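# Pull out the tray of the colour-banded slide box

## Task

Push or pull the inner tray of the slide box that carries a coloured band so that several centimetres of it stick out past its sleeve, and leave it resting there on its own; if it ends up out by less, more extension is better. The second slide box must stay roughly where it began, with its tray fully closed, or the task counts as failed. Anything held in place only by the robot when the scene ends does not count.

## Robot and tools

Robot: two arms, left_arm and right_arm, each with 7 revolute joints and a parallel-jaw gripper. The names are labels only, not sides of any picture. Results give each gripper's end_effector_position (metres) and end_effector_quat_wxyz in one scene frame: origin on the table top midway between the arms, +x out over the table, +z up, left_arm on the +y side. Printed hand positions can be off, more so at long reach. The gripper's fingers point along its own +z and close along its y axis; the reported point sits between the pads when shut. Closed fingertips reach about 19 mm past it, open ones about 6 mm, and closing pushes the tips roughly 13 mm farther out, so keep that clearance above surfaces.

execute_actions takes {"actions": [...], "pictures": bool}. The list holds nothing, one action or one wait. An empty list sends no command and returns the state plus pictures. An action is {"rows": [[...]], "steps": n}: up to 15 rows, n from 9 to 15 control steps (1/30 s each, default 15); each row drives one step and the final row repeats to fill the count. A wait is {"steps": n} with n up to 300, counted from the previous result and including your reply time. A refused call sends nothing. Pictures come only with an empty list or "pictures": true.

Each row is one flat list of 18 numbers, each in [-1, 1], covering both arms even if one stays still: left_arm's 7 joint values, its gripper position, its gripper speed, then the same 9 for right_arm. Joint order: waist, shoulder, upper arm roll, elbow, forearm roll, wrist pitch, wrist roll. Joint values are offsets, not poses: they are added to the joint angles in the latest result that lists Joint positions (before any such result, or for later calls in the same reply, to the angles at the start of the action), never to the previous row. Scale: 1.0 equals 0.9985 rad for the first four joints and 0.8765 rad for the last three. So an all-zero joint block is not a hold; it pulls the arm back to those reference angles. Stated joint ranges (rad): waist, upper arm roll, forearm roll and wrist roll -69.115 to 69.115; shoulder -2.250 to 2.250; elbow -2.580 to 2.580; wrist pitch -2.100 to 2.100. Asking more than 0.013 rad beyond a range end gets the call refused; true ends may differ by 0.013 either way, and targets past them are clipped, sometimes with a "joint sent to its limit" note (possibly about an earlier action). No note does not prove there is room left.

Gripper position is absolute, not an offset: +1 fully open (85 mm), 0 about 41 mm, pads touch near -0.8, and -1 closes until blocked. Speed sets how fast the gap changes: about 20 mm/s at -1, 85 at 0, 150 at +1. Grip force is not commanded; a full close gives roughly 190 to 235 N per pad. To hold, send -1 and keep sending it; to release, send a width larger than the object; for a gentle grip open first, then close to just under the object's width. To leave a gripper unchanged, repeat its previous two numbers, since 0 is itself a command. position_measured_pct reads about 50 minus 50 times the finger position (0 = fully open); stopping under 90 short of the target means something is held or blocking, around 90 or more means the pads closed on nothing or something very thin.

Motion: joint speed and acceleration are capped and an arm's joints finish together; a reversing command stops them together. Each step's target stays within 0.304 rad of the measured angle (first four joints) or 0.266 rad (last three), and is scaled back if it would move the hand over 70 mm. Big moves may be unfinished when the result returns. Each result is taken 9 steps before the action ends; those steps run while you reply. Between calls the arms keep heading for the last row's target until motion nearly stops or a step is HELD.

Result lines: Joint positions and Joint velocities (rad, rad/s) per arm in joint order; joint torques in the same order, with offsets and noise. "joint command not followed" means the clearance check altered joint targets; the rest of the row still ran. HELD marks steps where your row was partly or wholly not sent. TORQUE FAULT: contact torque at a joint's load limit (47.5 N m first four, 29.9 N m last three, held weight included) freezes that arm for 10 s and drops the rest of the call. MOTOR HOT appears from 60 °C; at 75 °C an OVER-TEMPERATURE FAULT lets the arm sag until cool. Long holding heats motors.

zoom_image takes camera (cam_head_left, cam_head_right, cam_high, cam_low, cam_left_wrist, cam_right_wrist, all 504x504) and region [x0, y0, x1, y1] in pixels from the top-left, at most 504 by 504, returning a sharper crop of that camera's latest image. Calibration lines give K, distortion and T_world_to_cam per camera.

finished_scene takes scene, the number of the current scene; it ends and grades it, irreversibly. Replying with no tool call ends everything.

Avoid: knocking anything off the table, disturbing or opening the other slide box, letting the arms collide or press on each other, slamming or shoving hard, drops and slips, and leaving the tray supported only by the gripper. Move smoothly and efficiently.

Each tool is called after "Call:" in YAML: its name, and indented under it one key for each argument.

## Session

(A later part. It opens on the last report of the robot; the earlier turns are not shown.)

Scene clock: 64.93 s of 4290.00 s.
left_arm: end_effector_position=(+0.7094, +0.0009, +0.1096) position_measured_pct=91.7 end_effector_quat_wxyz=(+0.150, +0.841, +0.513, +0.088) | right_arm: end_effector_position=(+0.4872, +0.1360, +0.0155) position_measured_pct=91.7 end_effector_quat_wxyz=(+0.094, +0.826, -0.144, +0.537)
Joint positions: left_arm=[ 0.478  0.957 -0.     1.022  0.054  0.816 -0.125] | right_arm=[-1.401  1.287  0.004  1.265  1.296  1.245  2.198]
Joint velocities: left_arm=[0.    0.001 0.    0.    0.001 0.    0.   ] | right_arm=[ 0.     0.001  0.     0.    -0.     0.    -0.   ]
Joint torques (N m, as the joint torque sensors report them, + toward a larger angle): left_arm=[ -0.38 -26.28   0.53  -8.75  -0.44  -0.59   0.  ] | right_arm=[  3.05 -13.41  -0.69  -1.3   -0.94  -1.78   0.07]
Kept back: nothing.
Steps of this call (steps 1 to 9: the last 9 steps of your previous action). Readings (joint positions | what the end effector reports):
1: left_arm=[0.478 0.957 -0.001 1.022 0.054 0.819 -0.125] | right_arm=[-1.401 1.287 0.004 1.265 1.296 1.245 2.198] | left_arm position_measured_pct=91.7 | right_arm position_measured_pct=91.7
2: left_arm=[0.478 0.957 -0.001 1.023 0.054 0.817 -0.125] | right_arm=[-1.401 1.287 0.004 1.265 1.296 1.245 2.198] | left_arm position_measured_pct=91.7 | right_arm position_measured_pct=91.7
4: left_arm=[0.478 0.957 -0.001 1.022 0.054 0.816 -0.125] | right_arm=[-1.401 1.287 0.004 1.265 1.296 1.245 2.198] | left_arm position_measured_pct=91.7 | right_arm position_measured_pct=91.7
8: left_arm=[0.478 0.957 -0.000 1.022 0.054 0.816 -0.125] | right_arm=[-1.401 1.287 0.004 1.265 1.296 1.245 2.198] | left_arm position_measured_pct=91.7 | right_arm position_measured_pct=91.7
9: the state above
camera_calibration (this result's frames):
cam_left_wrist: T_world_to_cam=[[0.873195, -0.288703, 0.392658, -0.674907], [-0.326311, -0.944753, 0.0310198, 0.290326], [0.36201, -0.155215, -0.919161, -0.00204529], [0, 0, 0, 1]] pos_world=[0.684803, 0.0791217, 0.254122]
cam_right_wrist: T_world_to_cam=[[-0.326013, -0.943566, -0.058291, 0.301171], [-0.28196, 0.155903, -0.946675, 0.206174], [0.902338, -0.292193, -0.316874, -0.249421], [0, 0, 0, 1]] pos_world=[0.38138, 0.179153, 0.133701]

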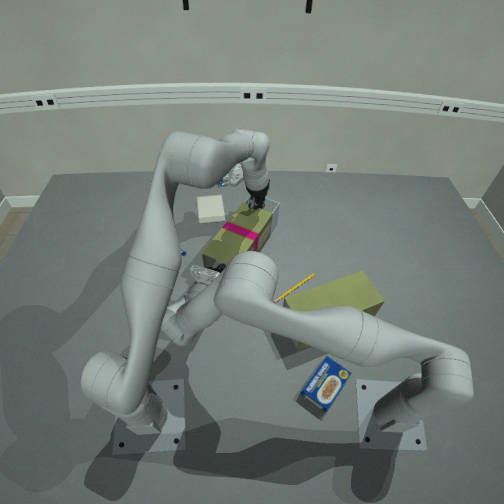

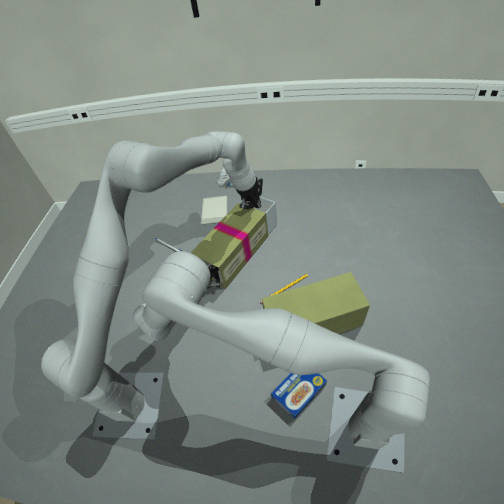

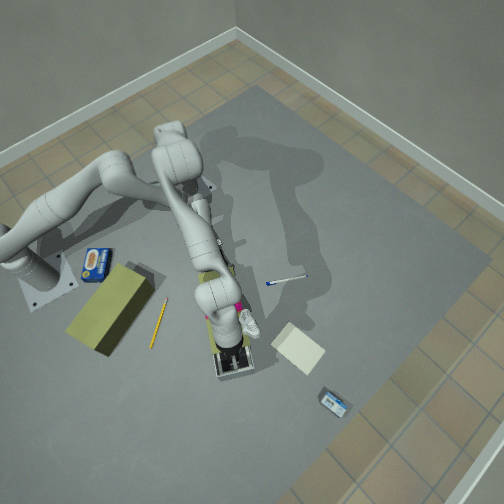

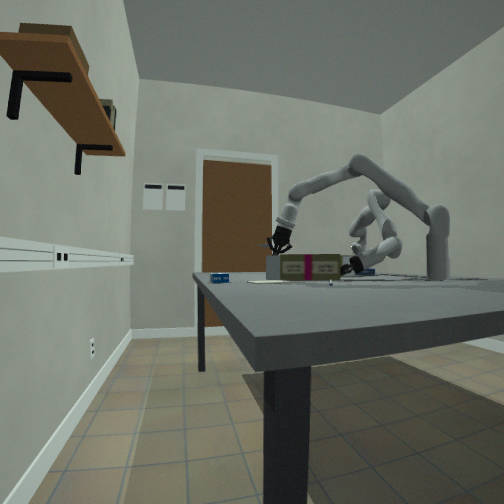

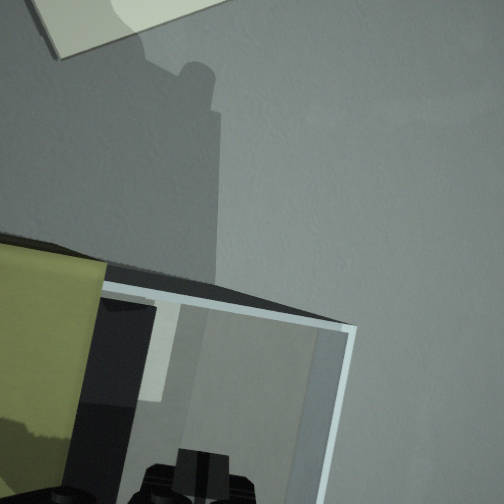

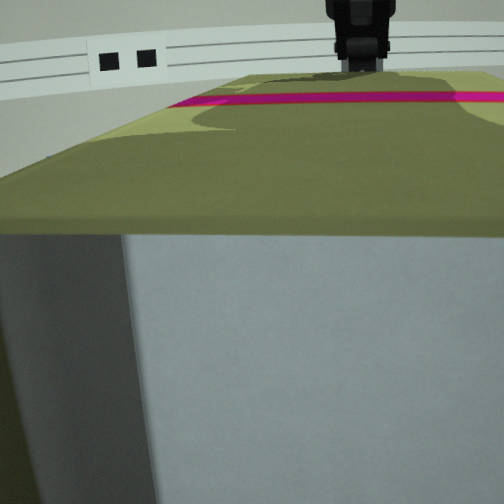

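Call:
execute_actions:
  actions:
    - {"rows": [[0.0005,0.008,0,-0.018,-0.0006,0.011,0,-1,0.5,0.004,0.013,-0.005,0.004,-0.0068,-0.009,0,-1,0],[0.001,0.016,0,-0.036,-0.0012,0.022,0,-1,0.5,0.004,0.013,-0.005,0.004,-0.0068,-0.009,0,-1,0],[0.0015,0.025,0,-0.054,-0.0018,0.034,0,-1,0.5,0.004,0.013,-0.005,0.004,-0.0068,-0.009,0,-1,0],[0.002,0.033,0,-0.072,-0.0024,0.045,0,-1,0.5,0.004,0.013,-0.005,0.004,-0.0068,-0.009,0,-1,0],[0.0025,0.041,0,-0.09,-0.003,0.056,0,-1,0.5,0.004,0.013,-0.005,0.004,-0.0068,-0.009,0,-1,0],[0.003,0.049,0,-0.108,-0.0036,0.067,0,-1,0.5,0.004,0.013,-0.005,0.004,-0.0068,-0.009,0,-1,0],[0.0035,0.057,0,-0.126,-0.0042,0.079,0,-1,0.5,0.004,0.013,-0.005,0.004,-0.0068,-0.009,0,-1,0],[0.004,0.066,0,-0.144,-0.0048,0.09,0,-1,0.5,0.004,0.013,-0.005,0.004,-0.0068,-0.009,0,-1,0],[0.0045,0.074,0,-0.162,-0.0054,0.101,0,-1,0.5,0.004,0.013,-0.005,0.004,-0.0068,-0.009,0,-1,0],[0.005,0.082,0,-0.18,-0.006,0.112,0,-1,0.5,0.004,0.013,-0.005,0.004,-0.0068,-0.009,0,-1,0],[0.0055,0.09,0,-0.198,-0.0066,0.124,0,-1,0.5,0.004,0.013,-0.005,0.004,-0.0068,-0.009,0,-1,0],[0.006,0.098,0,-0.216,-0.0072,0.135,0,-1,0.5,0.004,0.013,-0.005,0.004,-0.0068,-0.009,0,-1,0],[0.0066,0.107,0,-0.235,-0.0078,0.146,0,-1,0.5,0.004,0.013,-0.005,0.004,-0.0068,-0.009,0,-1,0],[0.0072,0.116,0,-0.255,-0.0085,0.158,0,-1,0.5,0.004,0.013,-0.005,0.004,-0.0068,-0.009,0,-1,0],[0.0088,0.149,0,-0.3295,-0.0114,0.205,0,-1,0.5,0.004,0.013,-0.005,0.004,-0.0068,-0.009,0,-1,0]], "steps": 15}

Call:
execute_actions:
  actions:
    - {"steps": 22}
  pictures: true

Scene clock: 66.20 s of 4290.00 s.
left_arm: end_effector_position=(+0.7188, -0.0043, +0.1081) position_measured_pct=91.7 end_effector_quat_wxyz=(+0.149, +0.842, +0.511, +0.087) | right_arm: end_effector_position=(+0.4872, +0.1360, +0.0155) position_measured_pct=91.7 end_effector_quat_wxyz=(+0.094, +0.826, -0.144, +0.537)
Joint positions: left_arm=[ 0.48   0.989 -0.001  0.958  0.052  0.851 -0.125] | right_arm=[-1.401  1.287  0.004  1.265  1.297  1.245  2.198]
Joint velocities: left_arm=[ 0.014  0.215 -0.    -0.496 -0.015  0.273 -0.   ] | right_arm=[ 0.002  0.    -0.     0.     0.001 -0.     0.   ]
Joint torques (N m, as the joint torque sensors report them, + toward a larger angle): left_arm=[ -0.89 -27.35   0.32  -9.46  -0.01  -1.08  -0.28] | right_arm=[  2.6  -13.68  -0.77  -1.56  -0.95  -1.96   0.2 ]
Steps of this call (steps 1 to 15: the robot went on to your last target; steps 16 to 32: nothing new was sent; steps 33 to 38: the first 6 steps of this action). Readings (joint positions | what the end effector reports):
33: left_arm=[0.478 0.958 -0.000 1.021 0.054 0.816 -0.125] | right_arm=[-1.402 1.287 0.004 1.265 1.296 1.245 2.198] | left_arm position_measured_pct=91.7 | right_arm position_measured_pct=91.7
34: left_arm=[0.478 0.961 -0.001 1.015 0.054 0.819 -0.125] | right_arm=[-1.401 1.287 0.004 1.265 1.296 1.245 2.198] | left_arm position_measured_pct=91.7 | right_arm position_measured_pct=91.7
36: left_arm=[0.479 0.974 -0.001 0.990 0.053 0.833 -0.125] | right_arm=[-1.401 1.287 0.004 1.265 1.297 1.245 2.198] | left_arm position_measured_pct=91.7 | right_arm position_measured_pct=91.7
38: the state above

Scene clock: 66.93 s of 4290.00 s.
left_arm: end_effector_position=(+0.7502, -0.0206, +0.1070) position_measured_pct=91.7 end_effector_quat_wxyz=(+0.144, +0.847, +0.505, +0.086) | right_arm: end_effector_position=(+0.4921, +0.1306, +0.0155) position_measured_pct=91.7 end_effector_quat_wxyz=(+0.098, +0.824, -0.147, +0.539)
Joint positions: left_arm=[ 0.486  1.106 -0.001  0.698  0.043  1.002 -0.125] | right_arm=[-1.394  1.289  0.008  1.266  1.297  1.245  2.198]
Joint velocities: left_arm=[ 0.     0.001  0.001 -0.004 -0.    -0.     0.   ] | right_arm=[ 0.001  0.001 -0.    -0.     0.    -0.    -0.   ]
Joint torques (N m, as the joint torque sensors report them, + toward a larger angle): left_arm=[  0.6  -28.91   0.85 -13.08   0.13  -4.06  -0.23] | right_arm=[ -3.   -15.68  -3.97  -1.98  -1.24  -2.23   0.13]
Kept back: nothing.
Steps of this call (steps 1 to 9: the last 9 steps of your previous action; steps 10 to 22: the robot went on to your last target). Readings (joint positions | what the end effector reports):
1: left_arm=[0.480 0.996 -0.001 0.941 0.052 0.860 -0.125] | right_arm=[-1.401 1.287 0.004 1.265 1.297 1.245 2.198] | left_arm position_measured_pct=91.7 | right_arm position_measured_pct=91.7
2: left_arm=[0.481 1.003 -0.001 0.925 0.051 0.871 -0.125] | right_arm=[-1.401 1.287 0.004 1.265 1.297 1.245 2.198] | left_arm position_measured_pct=91.7 | right_arm position_measured_pct=91.7
4: left_arm=[0.481 1.019 -0.001 0.891 0.050 0.893 -0.125] | right_arm=[-1.400 1.287 0.005 1.265 1.297 1.244 2.198] | left_arm position_measured_pct=91.7 | right_arm position_measured_pct=91.7
8: left_arm=[0.483 1.051 -0.001 0.820 0.048 0.932 -0.125] | right_arm=[-1.398 1.288 0.006 1.265 1.297 1.244 2.198] | left_arm position_measured_pct=91.7 | right_arm position_measured_pct=91.7
22: the state above
camera_calibration (this result's frames):
cam_left_wrist: T_world_to_cam=[[0.870017, -0.310141, 0.383254, -0.712825], [-0.344462, -0.938531, 0.0224664, 0.298098], [0.352728, -0.151563, -0.92337, -0.0151313], [0, 0, 0, 1]] pos_world=[0.728191, 0.0564049, 0.252524]
cam_right_wrist: T_world_to_cam=[[-0.333853, -0.941012, -0.0551224, 0.301164], [-0.277267, 0.153923, -0.948383, 0.206334], [0.900925, -0.301337, -0.312299, -0.25358], [0, 0, 0, 1]] pos_world=[0.386211, 0.175226, 0.133092]

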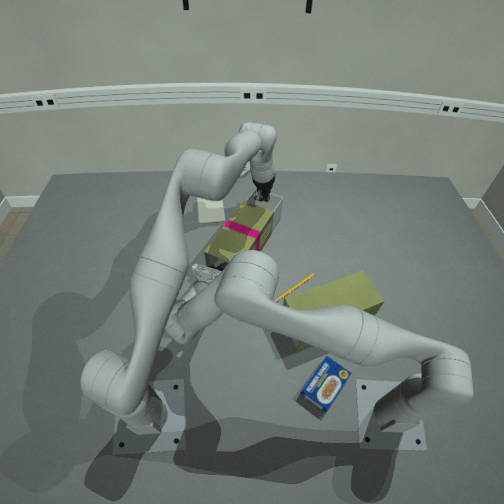

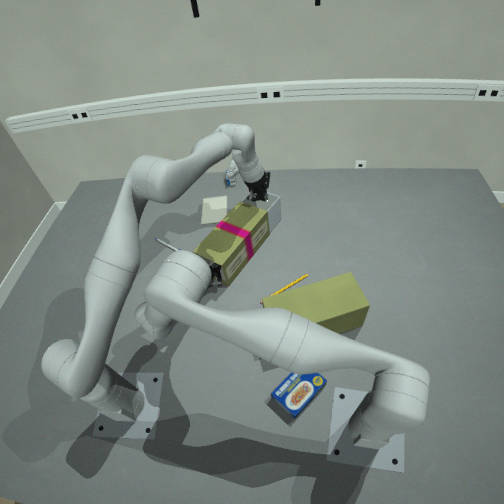

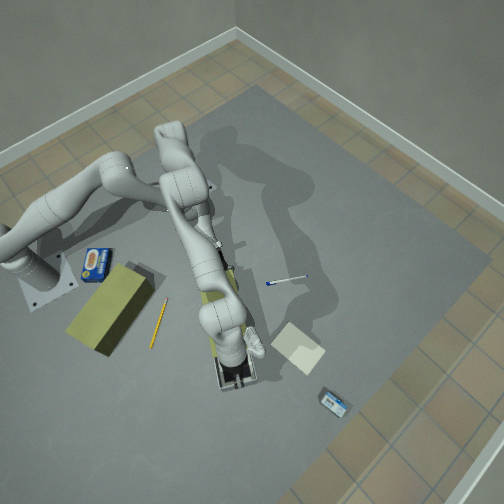

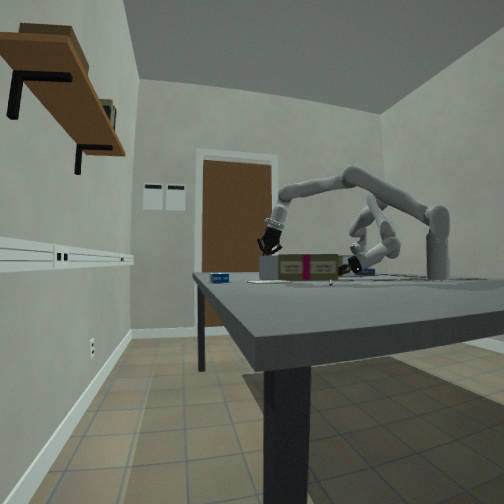

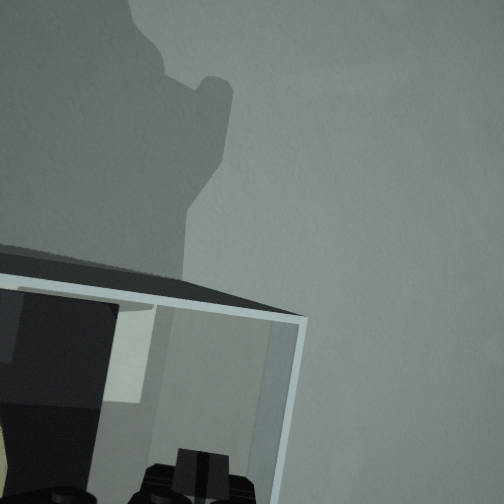

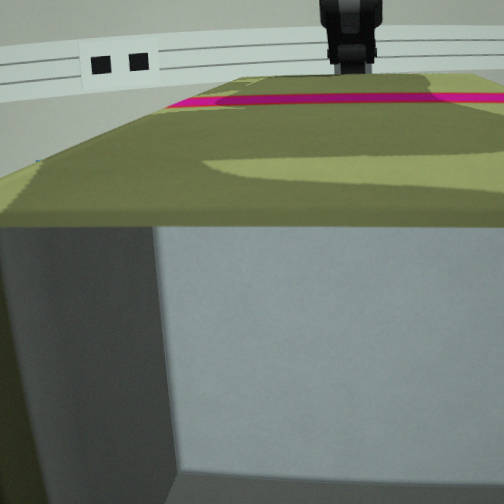

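Call:
zoom_image:
  camera: "cam_low"
  region: [240, 200, 380, 300]

Region (240, 200, 380, 300) of cam_low's 504x504 image, scaled by 3.600, with more detail than that image has; it fills the top 360 rows of this view, and the rest is white.

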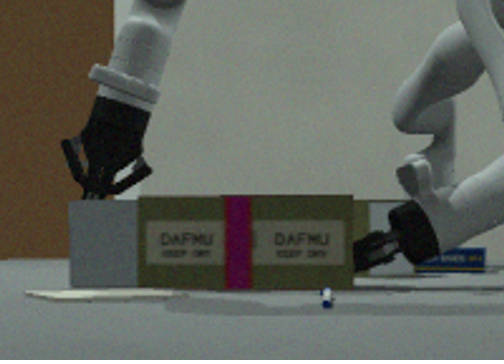

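Call:
execute_actions:
  actions:
    - {"rows": [[-0.002,-0.04,0,0.06,0,-0.02,0,-1,0.5,0,-0.03,0,0,0,0,0,-1,0],[-0.002,-0.04,0,0.06,0,-0.02,0,-1,0.5,0,-0.03,0,0,0,0,0,-1,0],[-0.002,-0.04,0,0.06,0,-0.02,0,-1,0.5,0,-0.03,0,0,0,0,0,-1,0],[-0.002,-0.04,0,0.06,0,-0.02,0,-1,0.5,0,-0.03,0,0,0,0,0,-1,0],[-0.0077,-0.1918,0,0.2704,0.008,-0.1015,0,-1,0.5,0,-0.03,0,0,0,0,0,-1,0],[-0.0077,-0.1918,0,0.2704,0.008,-0.1015,0,-1,0.5,0,-0.03,0,0,0,0,0,-1,0],[-0.0077,-0.1918,0,0.2704,0.008,-0.1015,0,-1,0.5,-0.1566,-0.105,-0.008,0.1474,-0.0057,-0.0205,-0.0525,-1,0]], "steps": 15}

Call:
execute_actions:
  actions:
    - {"steps": 24}
  pictures: true

Scene clock: 74.17 s of 4290.00 s.
left_arm: end_effector_position=(+0.7408, -0.0149, +0.1180) position_measured_pct=91.7 end_effector_quat_wxyz=(+0.144, +0.846, +0.506, +0.086) | right_arm: end_effector_position=(+0.4953, +0.1384, +0.0337) position_measured_pct=91.7 end_effector_quat_wxyz=(+0.084, +0.822, -0.155, +0.541)
Joint positions: left_arm=[ 0.483  1.06  -0.001  0.765  0.045  0.983 -0.125] | right_arm=[-1.393  1.258  0.009  1.264  1.298  1.246  2.198]
Joint velocities: left_arm=[-0.026 -0.47  -0.002  0.704  0.022 -0.154  0.   ] | right_arm=[-0.004  0.008  0.026 -0.011  0.014  0.007  0.   ]
Joint torques (N m, as the joint torque sensors report them, + toward a larger angle): left_arm=[ -0.4  -31.09   0.33  -9.68  -0.11  -0.47  -0.12] | right_arm=[ -0.93 -18.51   1.1   -3.22   1.36   1.62   0.15]
Steps of this call (steps 1 to 15: the robot went on to your last target; steps 16 to 90: nothing new was sent; then 4.03 s passed at rest; steps 91 to 96: the first 6 steps of this action). Readings (joint positions | what the end effector reports):
91: left_arm=[0.486 1.106 -0.001 0.698 0.044 1.002 -0.125] | right_arm=[-1.393 1.288 0.008 1.266 1.297 1.245 2.198] | left_arm position_measured_pct=91.7 | right_arm position_measured_pct=91.7
92: left_arm=[0.485 1.102 -0.001 0.704 0.044 0.998 -0.125] | right_arm=[-1.393 1.283 0.007 1.267 1.294 1.243 2.198] | left_arm position_measured_pct=91.7 | right_arm position_measured_pct=91.7
94: left_arm=[0.485 1.084 -0.001 0.729 0.044 0.990 -0.125] | right_arm=[-1.393 1.264 0.005 1.267 1.294 1.243 2.198] | left_arm position_measured_pct=91.7 | right_arm position_measured_pct=91.7
96: the state above

Scene clock: 74.97 s of 4290.00 s.
left_arm: end_effector_position=(+0.7094, +0.0012, +0.1525) position_measured_pct=91.7 end_effector_quat_wxyz=(+0.150, +0.842, +0.510, +0.088) | right_arm: end_effector_position=(+0.4076, +0.1714, +0.0432) position_measured_pct=91.7 end_effector_quat_wxyz=(+0.056, +0.839, -0.088, +0.535)
Joint positions: left_arm=[ 0.478  0.915 -0.001  0.968  0.05   0.913 -0.125] | right_arm=[-1.55   1.184  0.     1.413  1.292  1.227  2.152]
Joint velocities: left_arm=[ 0.    -0.001 -0.     0.001 -0.     0.    -0.   ] | right_arm=[-0.001 -0.001  0.     0.     0.    -0.001 -0.   ]
Joint torques (N m, as the joint torque sensors report them, + toward a larger angle): left_arm=[ -0.58 -25.8    0.47  -9.1   -0.27  -0.81   0.23] | right_arm=[ -0.15 -23.69   2.44  -4.19   1.7    2.09   0.17]
Kept back: nothing.
Steps of this call (steps 1 to 9: the last 9 steps of your previous action; steps 10 to 24: the robot went on to your last target). Readings (joint positions | what the end effector reports):
1: left_arm=[0.482 1.042 -0.001 0.791 0.045 0.977 -0.125] | right_arm=[-1.394 1.258 0.009 1.266 1.298 1.245 2.198] | left_arm position_measured_pct=91.7 | right_arm position_measured_pct=91.7
2: left_arm=[0.481 1.020 -0.001 0.823 0.046 0.969 -0.125] | right_arm=[-1.400 1.255 0.009 1.272 1.297 1.243 2.196] | left_arm position_measured_pct=91.7 | right_arm position_measured_pct=91.7
4: left_arm=[0.480 0.973 -0.001 0.888 0.048 0.947 -0.125] | right_arm=[-1.429 1.241 0.009 1.298 1.295 1.238 2.188] | left_arm position_measured_pct=91.7 | right_arm position_measured_pct=91.7
8: left_arm=[0.478 0.923 -0.001 0.959 0.050 0.916 -0.125] | right_arm=[-1.521 1.198 -0.000 1.383 1.293 1.229 2.161] | left_arm position_measured_pct=91.7 | right_arm position_measured_pct=91.7
24: the state above
camera_calibration (this result's frames):
cam_left_wrist: T_world_to_cam=[[0.871296, -0.294567, 0.392523, -0.690357], [-0.331684, -0.942957, 0.0286125, 0.293458], [0.361704, -0.155123, -0.919297, 0.0376093], [0, 0, 0, 1]] pos_world=[0.685237, 0.0791961, 0.297159]
cam_right_wrist: T_world_to_cam=[[-0.19618, -0.978808, -0.0587309, 0.263376], [-0.317343, 0.120047, -0.940682, 0.224759], [0.927797, -0.165905, -0.334168, -0.189666], [0, 0, 0, 1]] pos_world=[0.298966, 0.199346, 0.163514]

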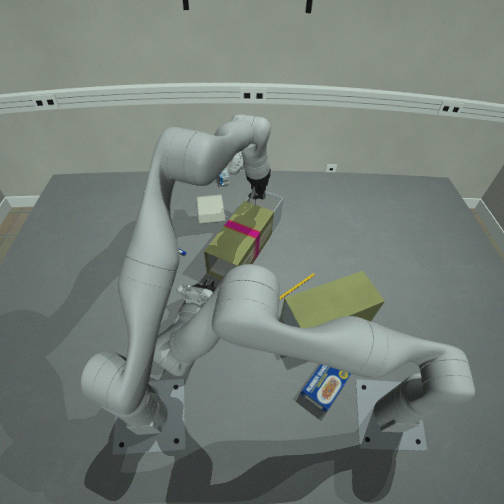

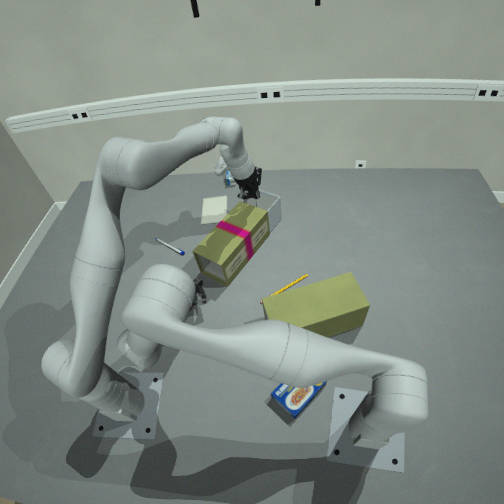

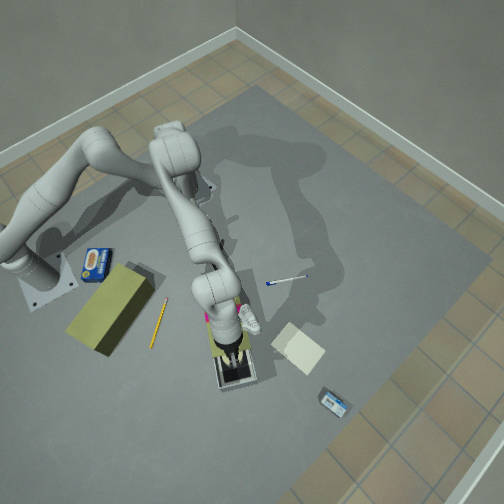

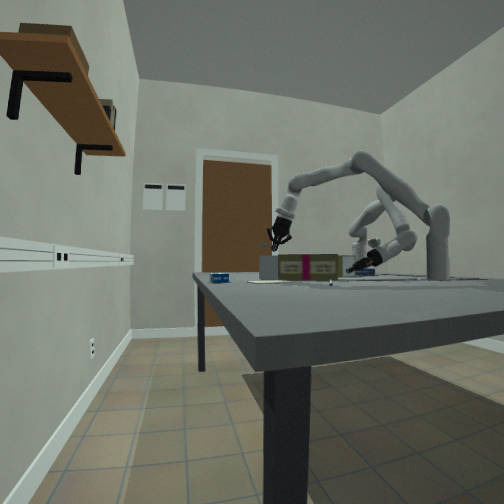

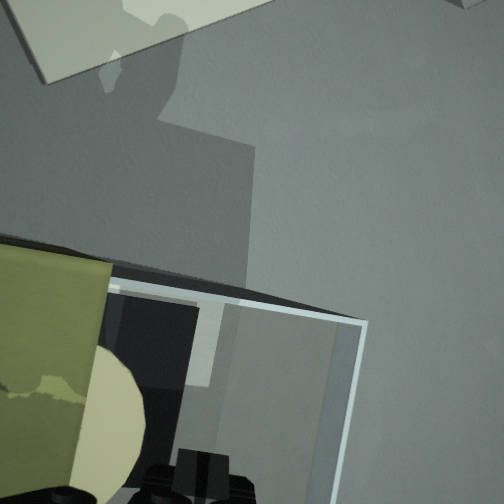

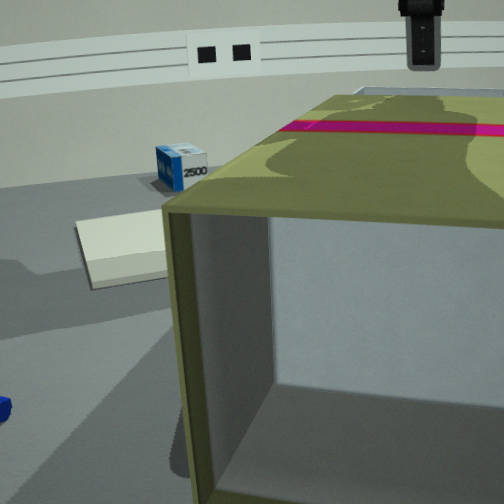

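Both arms are clear, the tray is about 8.5 cm out, and the other box hasn't been touched.

Call:
finished_scene:
  scene: 1

The scene is finished: the task was done.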